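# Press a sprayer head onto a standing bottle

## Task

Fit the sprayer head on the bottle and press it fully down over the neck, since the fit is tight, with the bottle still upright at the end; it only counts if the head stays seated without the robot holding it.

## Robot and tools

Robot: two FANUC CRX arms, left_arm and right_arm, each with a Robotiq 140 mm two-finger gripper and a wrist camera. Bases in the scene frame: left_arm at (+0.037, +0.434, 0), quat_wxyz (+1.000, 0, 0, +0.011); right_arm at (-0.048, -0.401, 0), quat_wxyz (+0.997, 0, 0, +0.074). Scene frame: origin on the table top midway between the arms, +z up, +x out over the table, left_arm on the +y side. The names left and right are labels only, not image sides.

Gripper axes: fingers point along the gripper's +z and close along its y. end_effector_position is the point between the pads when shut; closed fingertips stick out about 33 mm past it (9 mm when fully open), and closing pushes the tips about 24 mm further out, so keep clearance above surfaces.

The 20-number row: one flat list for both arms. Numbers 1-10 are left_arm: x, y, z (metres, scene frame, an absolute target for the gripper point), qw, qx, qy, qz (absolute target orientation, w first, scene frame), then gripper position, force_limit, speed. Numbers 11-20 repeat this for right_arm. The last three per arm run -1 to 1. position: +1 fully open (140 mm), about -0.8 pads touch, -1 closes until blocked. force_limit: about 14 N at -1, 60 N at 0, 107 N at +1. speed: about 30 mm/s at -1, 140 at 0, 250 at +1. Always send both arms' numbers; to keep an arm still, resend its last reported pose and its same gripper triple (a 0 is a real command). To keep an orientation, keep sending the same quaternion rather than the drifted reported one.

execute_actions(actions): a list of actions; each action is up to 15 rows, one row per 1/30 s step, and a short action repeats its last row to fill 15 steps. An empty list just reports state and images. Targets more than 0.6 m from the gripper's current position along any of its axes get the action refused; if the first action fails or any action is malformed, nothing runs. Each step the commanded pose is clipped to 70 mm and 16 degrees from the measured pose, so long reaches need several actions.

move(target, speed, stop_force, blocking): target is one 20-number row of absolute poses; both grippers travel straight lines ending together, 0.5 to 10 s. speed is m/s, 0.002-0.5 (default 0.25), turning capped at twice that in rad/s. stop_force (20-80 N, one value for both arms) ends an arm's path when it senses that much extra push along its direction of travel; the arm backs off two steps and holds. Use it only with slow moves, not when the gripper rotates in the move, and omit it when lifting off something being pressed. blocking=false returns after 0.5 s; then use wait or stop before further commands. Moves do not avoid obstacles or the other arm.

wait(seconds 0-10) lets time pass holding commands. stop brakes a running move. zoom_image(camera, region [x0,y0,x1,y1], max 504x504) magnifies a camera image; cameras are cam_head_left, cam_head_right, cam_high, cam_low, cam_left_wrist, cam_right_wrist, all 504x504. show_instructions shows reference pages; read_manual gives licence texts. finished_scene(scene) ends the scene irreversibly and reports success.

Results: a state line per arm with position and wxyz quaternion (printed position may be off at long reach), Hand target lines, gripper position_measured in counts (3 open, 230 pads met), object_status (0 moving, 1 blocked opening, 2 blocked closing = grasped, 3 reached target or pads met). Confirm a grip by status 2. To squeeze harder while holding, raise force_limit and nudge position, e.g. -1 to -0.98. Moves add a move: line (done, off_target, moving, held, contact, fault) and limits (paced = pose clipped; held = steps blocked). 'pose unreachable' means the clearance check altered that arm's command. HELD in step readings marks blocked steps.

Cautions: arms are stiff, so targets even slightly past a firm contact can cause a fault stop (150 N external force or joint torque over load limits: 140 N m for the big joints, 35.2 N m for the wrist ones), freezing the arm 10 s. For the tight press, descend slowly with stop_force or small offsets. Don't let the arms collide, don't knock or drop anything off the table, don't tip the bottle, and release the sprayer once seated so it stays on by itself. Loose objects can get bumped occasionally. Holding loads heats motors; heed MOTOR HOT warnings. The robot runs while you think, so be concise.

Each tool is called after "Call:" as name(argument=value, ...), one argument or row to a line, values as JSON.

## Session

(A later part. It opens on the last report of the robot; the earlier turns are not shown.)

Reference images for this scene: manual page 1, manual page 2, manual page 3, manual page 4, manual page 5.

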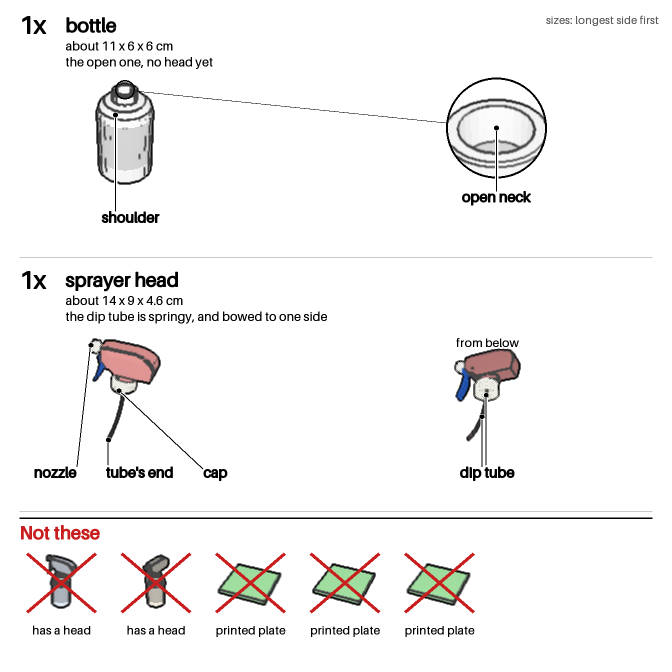

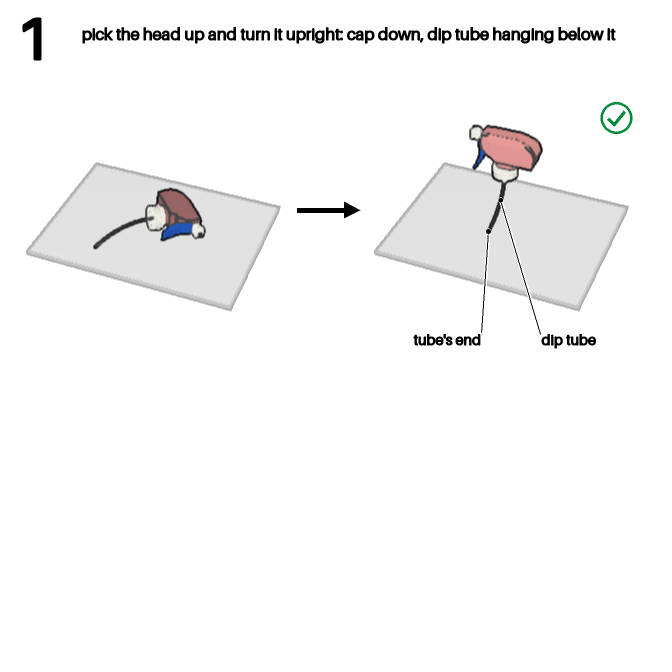

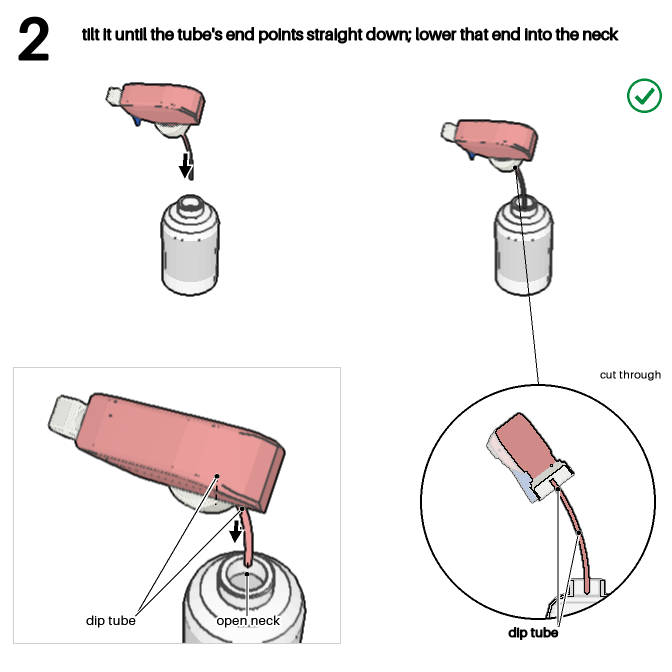

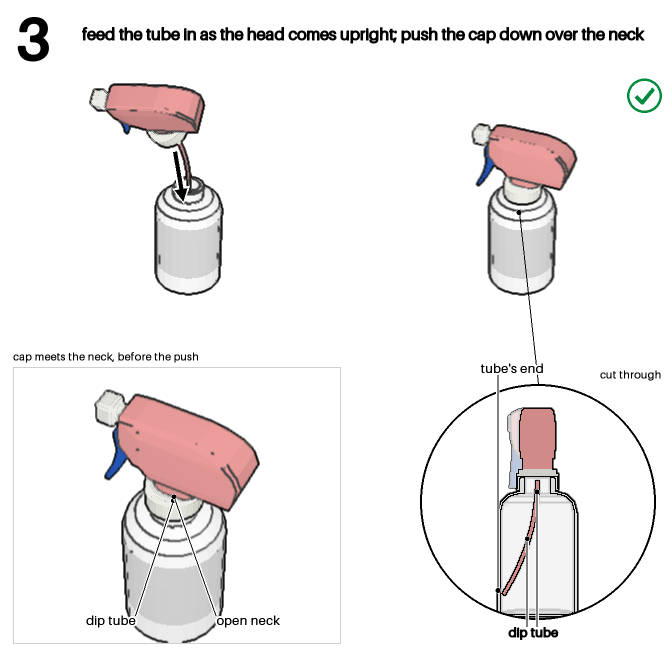

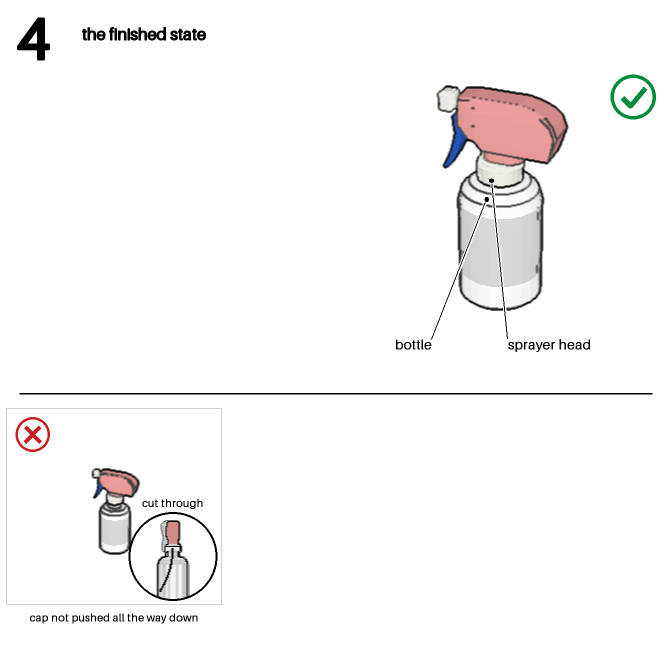

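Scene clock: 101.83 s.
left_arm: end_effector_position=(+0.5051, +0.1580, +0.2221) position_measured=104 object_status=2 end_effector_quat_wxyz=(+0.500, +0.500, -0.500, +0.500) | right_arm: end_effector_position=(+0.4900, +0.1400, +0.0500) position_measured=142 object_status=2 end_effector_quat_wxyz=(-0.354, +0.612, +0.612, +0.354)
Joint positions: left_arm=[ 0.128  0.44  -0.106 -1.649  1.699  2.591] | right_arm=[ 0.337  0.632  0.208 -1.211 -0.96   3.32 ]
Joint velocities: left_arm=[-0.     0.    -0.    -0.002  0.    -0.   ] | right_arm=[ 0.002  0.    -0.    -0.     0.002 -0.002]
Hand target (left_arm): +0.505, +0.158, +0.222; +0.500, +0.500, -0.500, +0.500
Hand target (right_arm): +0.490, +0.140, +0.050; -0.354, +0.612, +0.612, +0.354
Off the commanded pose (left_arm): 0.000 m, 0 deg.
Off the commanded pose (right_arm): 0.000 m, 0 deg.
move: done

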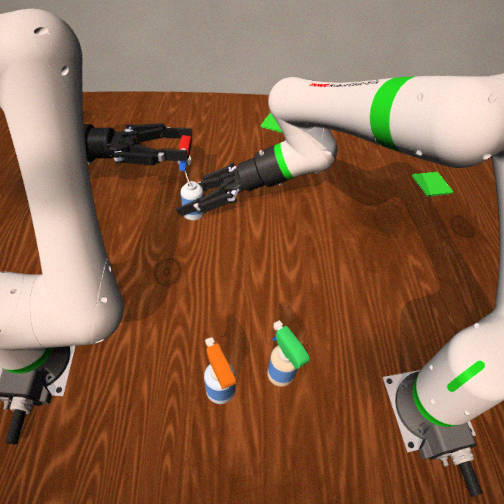

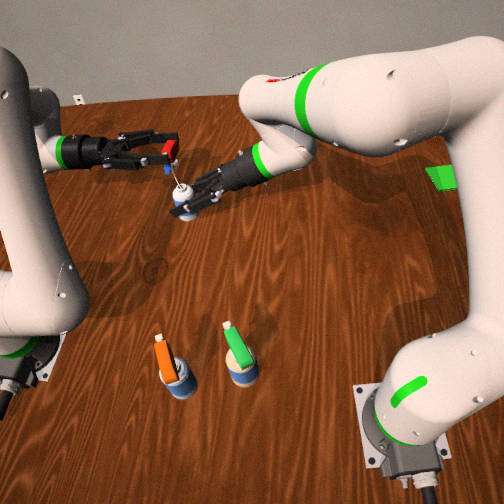

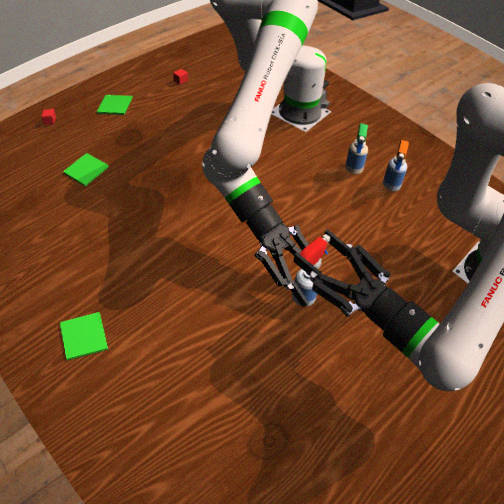

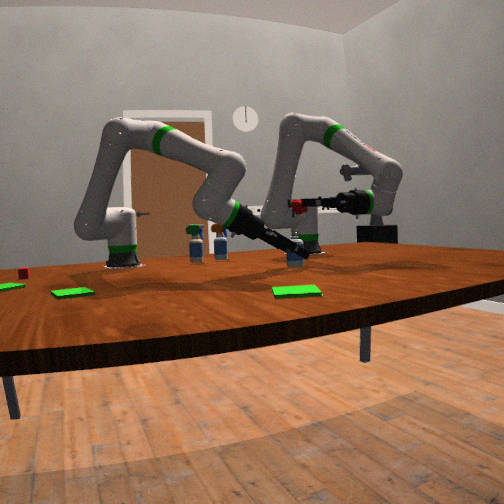

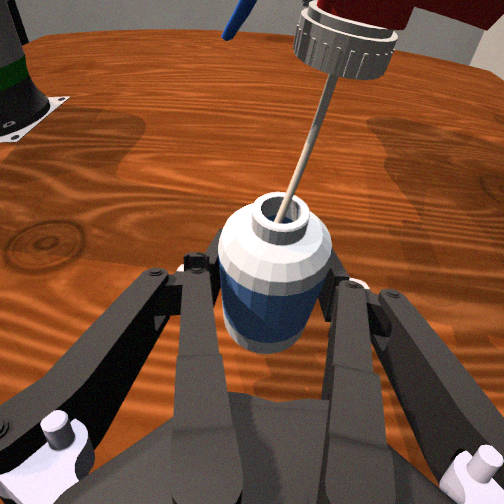

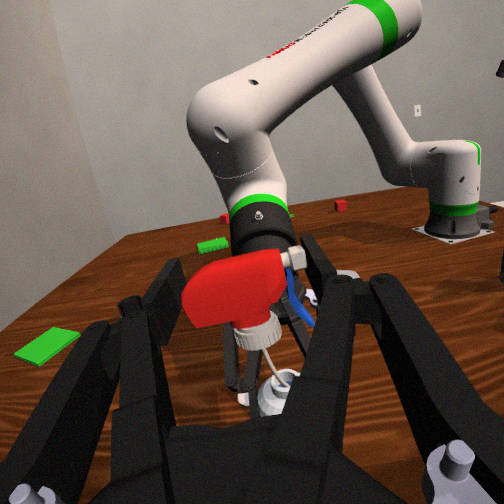

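Call:
move(
  target=[0.487,0.150,0.172,0.5020,0.4520,-0.4933,0.5479,-1,1,0, 0.49,0.14,0.05,0.354,-0.612,-0.612,-0.354,-1,0,-0.5],
  speed=0.03,
)

Call:
zoom_image(
  camera="cam_low",
  region=[250,180,340,270],
)

Call:
zoom_image(
  camera="cam_head_right",
  region=[130,130,230,230],
)

Scene clock: 109.13 s.
left_arm: end_effector_position=(+0.4872, +0.1500, +0.1721) position_measured=104 object_status=2 end_effector_quat_wxyz=(+0.502, +0.452, -0.493, +0.548) | right_arm: end_effector_position=(+0.4900, +0.1400, +0.0500) position_measured=142 object_status=2 end_effector_quat_wxyz=(-0.354, +0.612, +0.612, +0.354)
Joint positions: left_arm=[ 0.128  0.599 -0.155 -1.596  1.752  2.306] | right_arm=[ 0.337  0.632  0.208 -1.211 -0.96   3.32 ]
Joint velocities: left_arm=[-0.001  0.001  0.     0.002  0.    -0.001] | right_arm=[-0.001  0.     0.     0.001  0.001 -0.001]
Hand target (left_arm): +0.487, +0.150, +0.172; +0.502, +0.452, -0.493, +0.548
Hand target (right_arm): +0.490, +0.140, +0.050; -0.354, +0.612, +0.612, +0.354
Off the commanded pose (left_arm): 0.000 m, 0 deg.
Off the commanded pose (right_arm): 0.000 m, 0 deg.
move: done

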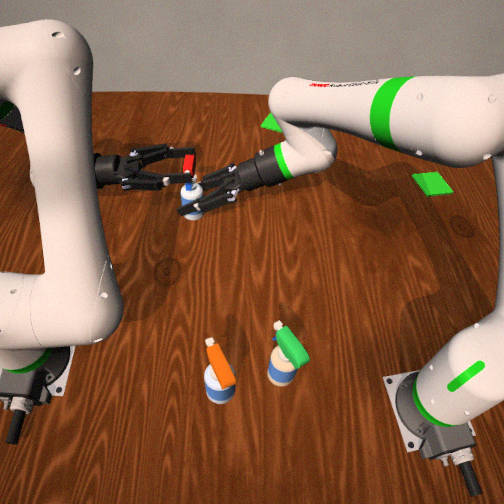

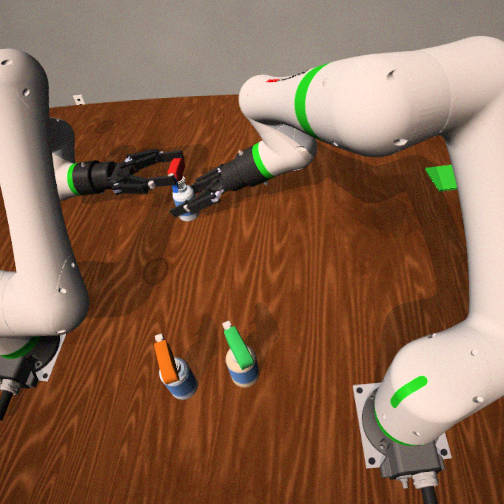

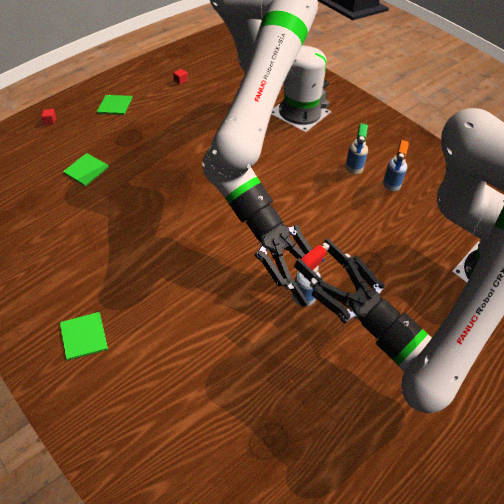

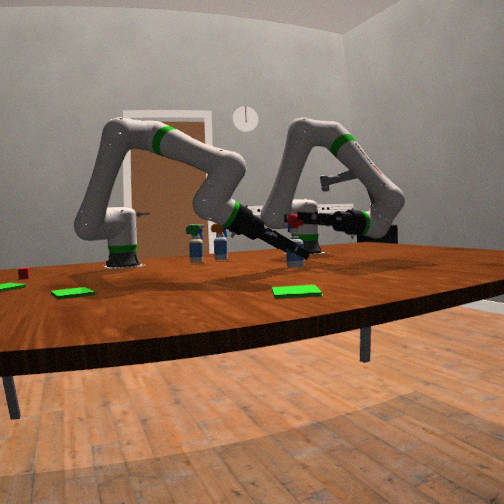

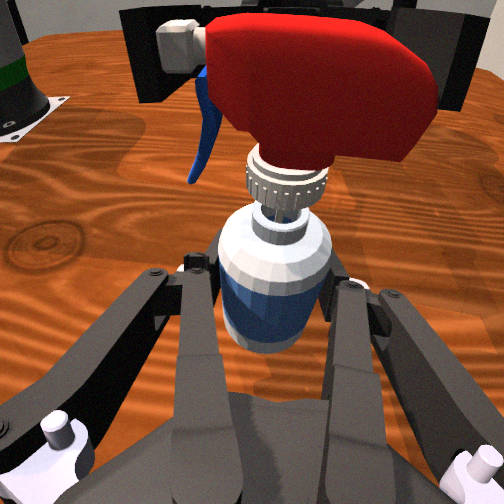

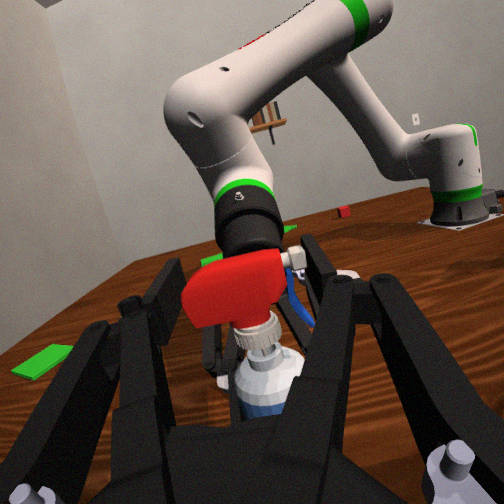

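Region (250, 180, 340, 270) of cam_low's 504x504 image, scaled by 5.600, with more detail than that image has.

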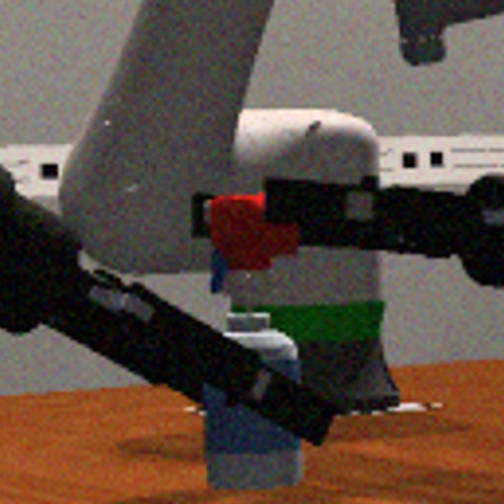

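Region (130, 130, 230, 230) of cam_head_right's 504x504 image, scaled by 5.040, with more detail than that image has.

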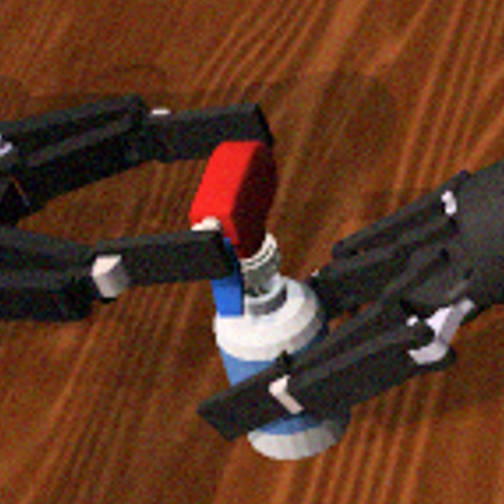

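Call:
move(
  target=[0.4845,0.149,0.165,0.5020,0.4520,-0.4933,0.5479,-1,1,0, 0.49,0.14,0.05,0.354,-0.612,-0.612,-0.354,-1,0,-0.5],
  speed=0.02,
)

Call:
move(
  target=[0.4845,0.149,0.13,0.5020,0.4520,-0.4933,0.5479,-1,1,0, 0.49,0.14,0.05,0.354,-0.612,-0.612,-0.354,-1,0,-0.5],
  speed=0.01,
  stop_force=60,
)

Scene clock: 113.17 s.
left_arm: end_effector_position=(+0.4845, +0.1490, +0.1650) position_measured=104 object_status=2 end_effector_quat_wxyz=(+0.502, +0.452, -0.493, +0.548) | right_arm: end_effector_position=(+0.4900, +0.1400, +0.0500) position_measured=142 object_status=2 end_effector_quat_wxyz=(-0.354, +0.612, +0.612, +0.354)
Joint positions: left_arm=[ 0.126  0.611 -0.161 -1.598  1.749  2.288] | right_arm=[ 0.337  0.632  0.208 -1.211 -0.96   3.32 ]
Joint velocities: left_arm=[-0.    -0.    -0.     0.001  0.     0.   ] | right_arm=[-0.001 -0.    -0.    -0.001  0.001 -0.   ]
Hand target (left_arm): +0.485, +0.149, +0.165; +0.502, +0.452, -0.493, +0.548
Hand target (right_arm): +0.490, +0.140, +0.050; -0.354, +0.612, +0.612, +0.354
Off the commanded pose (left_arm): 0.000 m, 0 deg.
Off the commanded pose (right_arm): 0.000 m, 0 deg.
move: done

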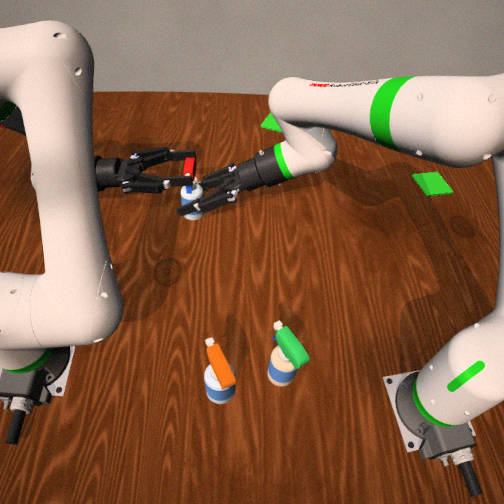

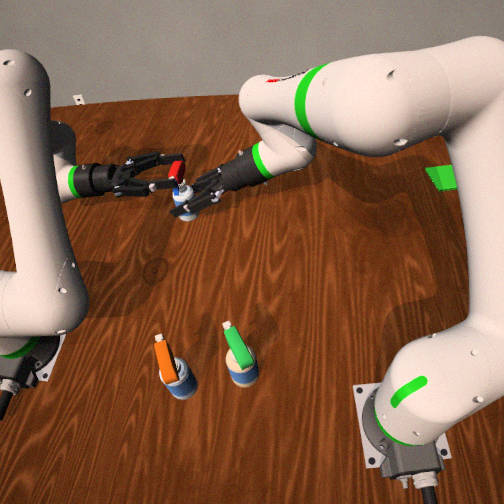

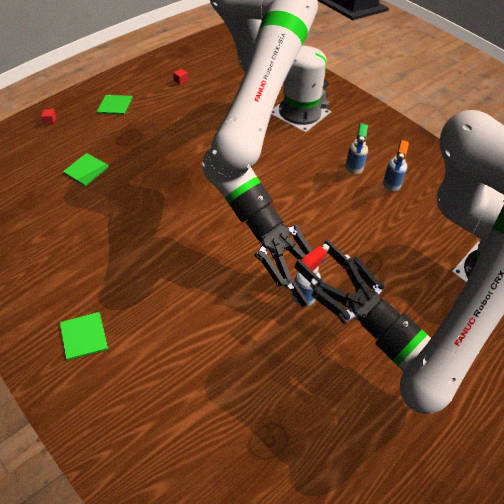

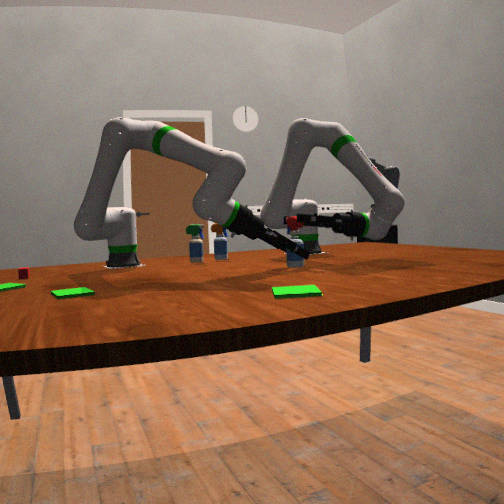

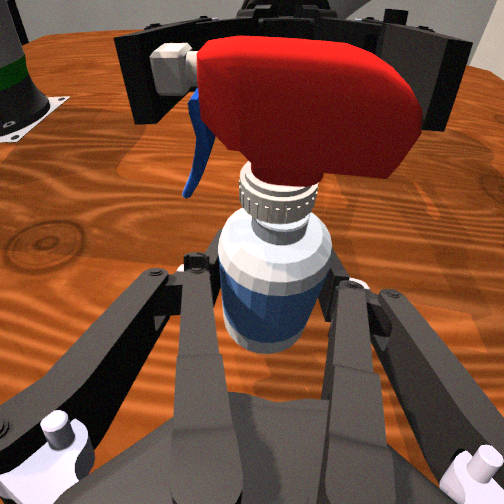

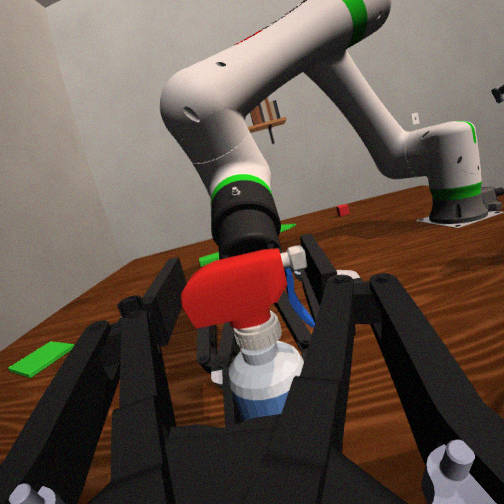

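Scene clock: 115.20 s.
left_arm: end_effector_position=(+0.4847, +0.1489, +0.1485) position_measured=104 object_status=2 end_effector_quat_wxyz=(+0.502, +0.452, -0.493, +0.548) | right_arm: end_effector_position=(+0.4900, +0.1400, +0.0500) position_measured=142 object_status=2 end_effector_quat_wxyz=(-0.354, +0.612, +0.612, +0.354)
Joint positions: left_arm=[ 0.124  0.652 -0.154 -1.602  1.748  2.253] | right_arm=[ 0.337  0.632  0.208 -1.211 -0.96   3.32 ]
Joint velocities: left_arm=[-0.    -0.002 -0.001 -0.    -0.     0.003] | right_arm=[-0.     0.     0.     0.002  0.     0.   ]
Hand target (left_arm): +0.485, +0.149, +0.149; +0.502, +0.452, -0.493, +0.548
Hand target (right_arm): +0.490, +0.140, +0.050; -0.354, +0.612, +0.612, +0.354
Off the commanded pose (left_arm): 0.018 m, 0 deg.
Off the commanded pose (right_arm): 0.000 m, 0 deg.
move: contact (left_arm)

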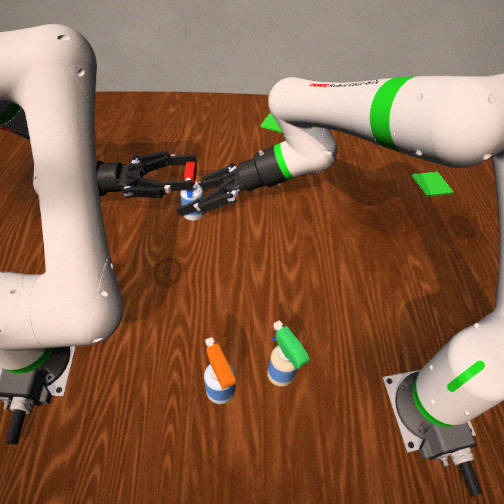

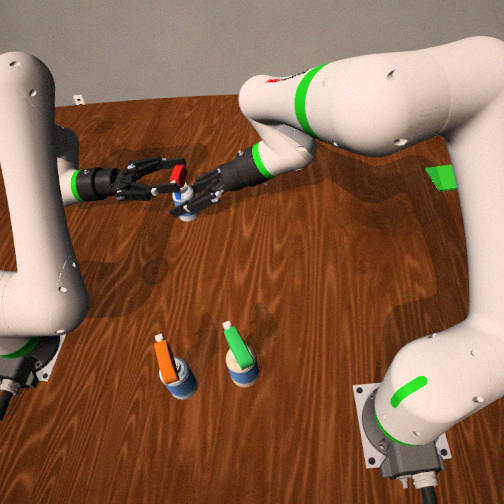

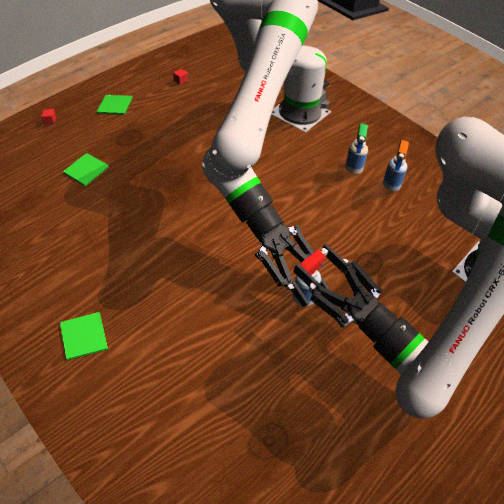

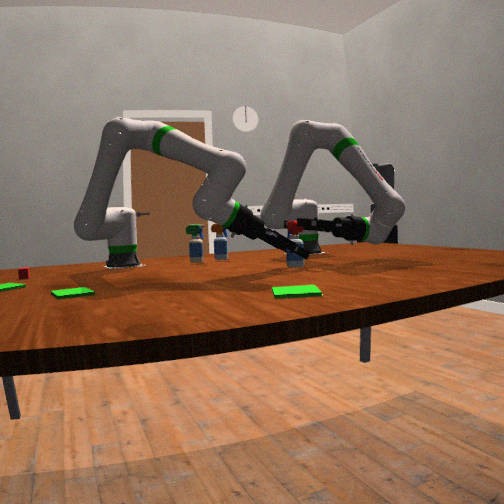

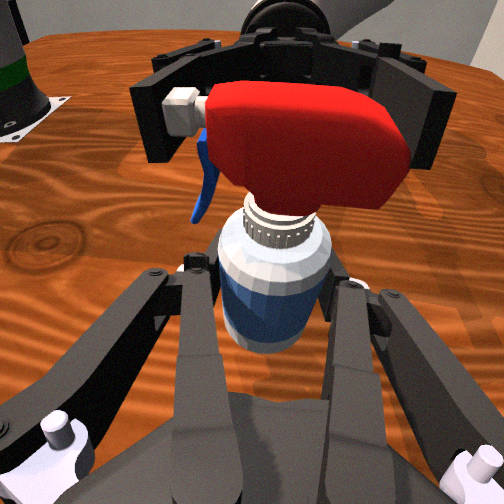

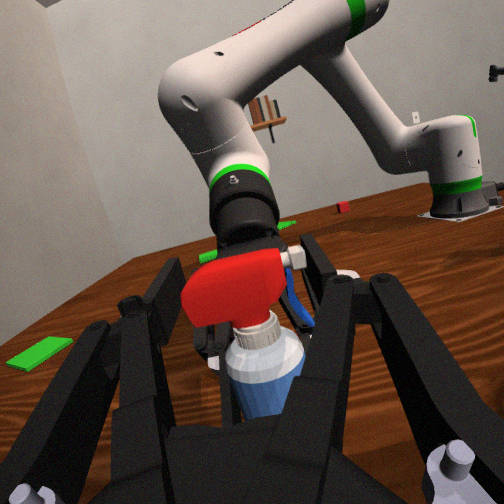

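Seated. Release and withdraw.

Call:
move(
  target=[0.4847,0.149,0.1495,0.5020,0.4520,-0.4933,0.5479,1,0,0, 0.49,0.14,0.05,0.354,-0.612,-0.612,-0.354,1,0,0],
  speed=0.02,
)

Call:
move(
  target=[0.4847,0.25,0.16,0.5020,0.4520,-0.4933,0.5479,1,0,0, 0.49,0.02,0.08,0.354,-0.612,-0.612,-0.354,1,0,0],
  speed=0.1,
)

Scene clock: 118.53 s.
left_arm: end_effector_position=(+0.4847, +0.1490, +0.1495) position_measured=3 object_status=3 end_effector_quat_wxyz=(+0.502, +0.452, -0.493, +0.548) | right_arm: end_effector_position=(+0.4900, +0.1400, +0.0500) position_measured=3 object_status=3 end_effector_quat_wxyz=(-0.354, +0.612, +0.612, +0.354)
Joint positions: left_arm=[ 0.124  0.649 -0.154 -1.603  1.747  2.256] | right_arm=[ 0.337  0.632  0.208 -1.211 -0.96   3.32 ]
Joint velocities: left_arm=[-0.     0.     0.    -0.001  0.     0.   ] | right_arm=[-0.001 -0.    -0.    -0.001  0.002  0.001]
Hand target (left_arm): +0.485, +0.149, +0.149; +0.502, +0.452, -0.493, +0.548
Hand target (right_arm): +0.490, +0.140, +0.050; -0.354, +0.612, +0.612, +0.354
Off the commanded pose (left_arm): 0.000 m, 0 deg.
Off the commanded pose (right_arm): 0.000 m, 0 deg.
move: done

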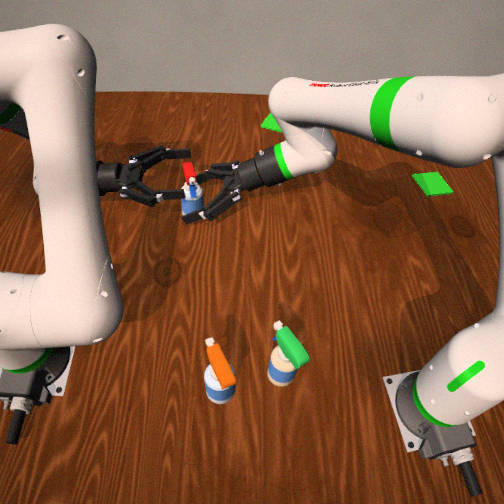

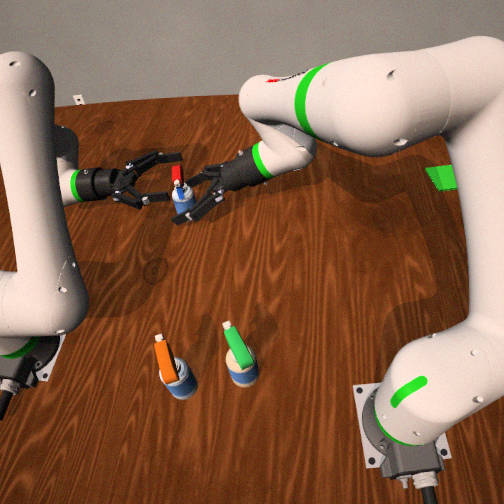

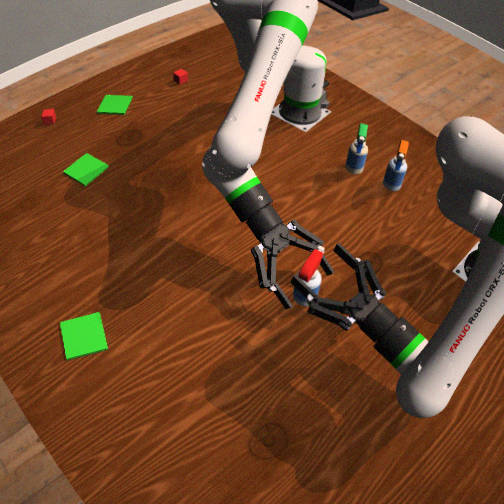

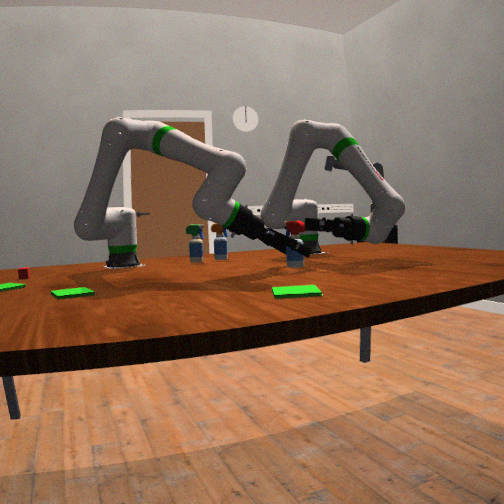

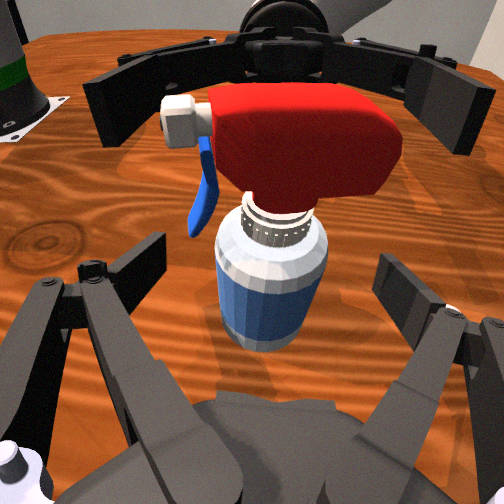

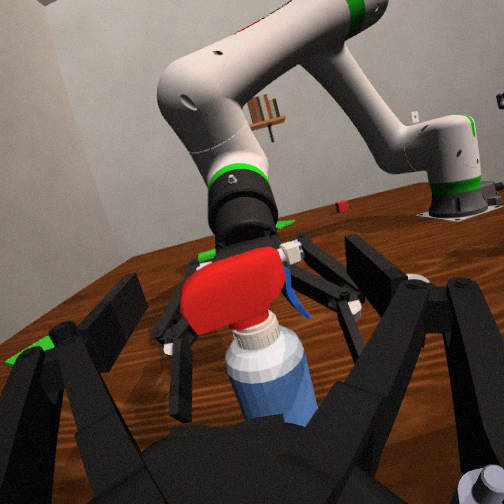

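Scene clock: 120.10 s.
left_arm: end_effector_position=(+0.4845, +0.2501, +0.1598) position_measured=3 object_status=3 end_effector_quat_wxyz=(+0.502, +0.452, -0.493, +0.548) | right_arm: end_effector_position=(+0.4899, +0.0201, +0.0803) position_measured=3 object_status=3 end_effector_quat_wxyz=(-0.354, +0.612, +0.612, +0.354)
Joint positions: left_arm=[ 0.304  0.658 -0.09  -1.718  1.879  2.301] | right_arm=[ 0.15   0.517  0.099 -1.169 -1.122  3.386]
Joint velocities: left_arm=[ 0.     0.001  0.    -0.001  0.    -0.002] | right_arm=[-0.002 -0.    -0.    -0.001 -0.001 -0.   ]
Hand target (left_arm): +0.485, +0.250, +0.160; +0.502, +0.452, -0.493, +0.548
Hand target (right_arm): +0.490, +0.020, +0.080; -0.354, +0.612, +0.612, +0.354
Off the commanded pose (left_arm): 0.000 m, 0 deg.
Off the commanded pose (right_arm): 0.000 m, 0 deg.
move: done

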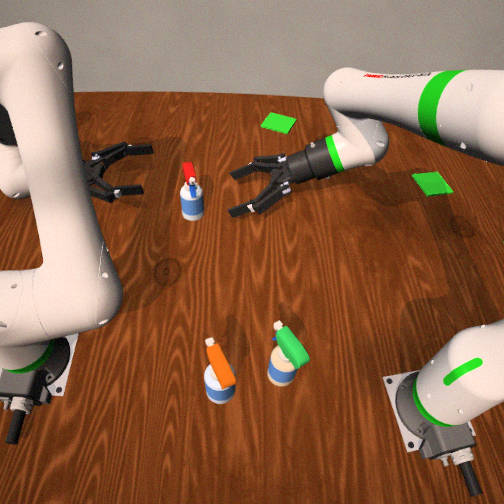

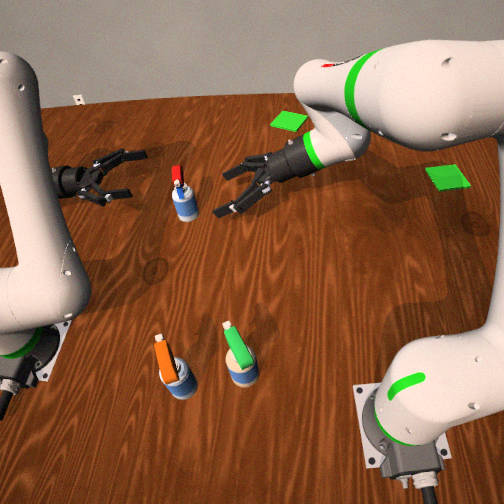

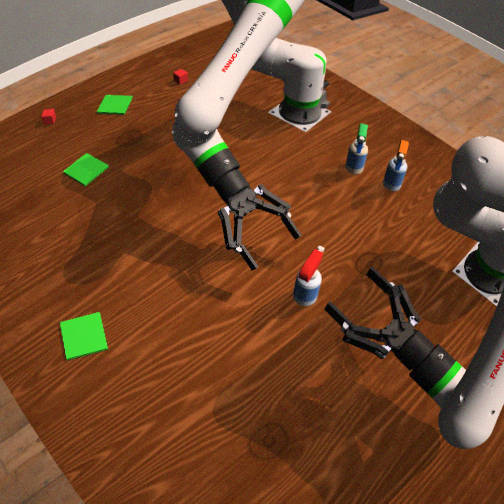

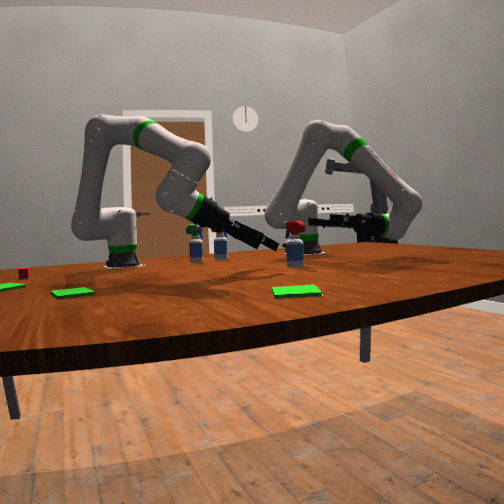

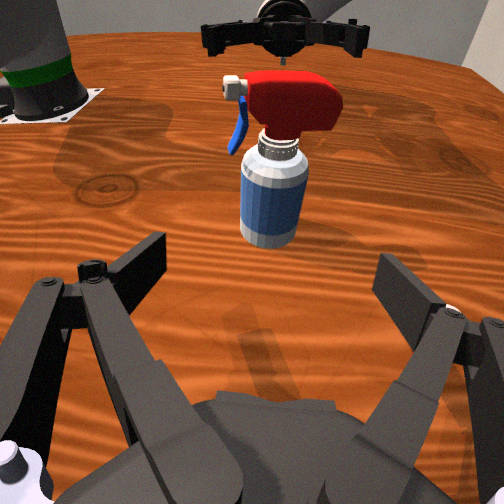

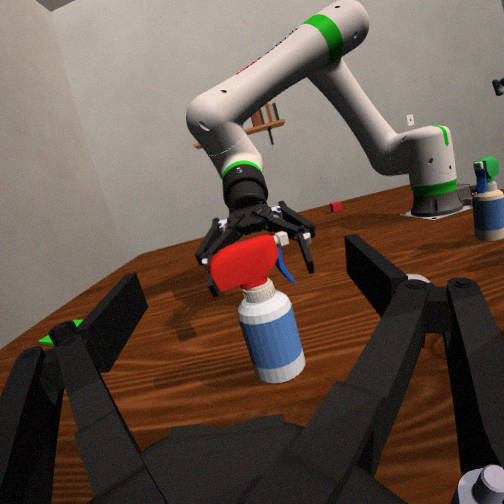

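Call:
finished_scene(
  scene=2,
)

The scene is finished: the task was done.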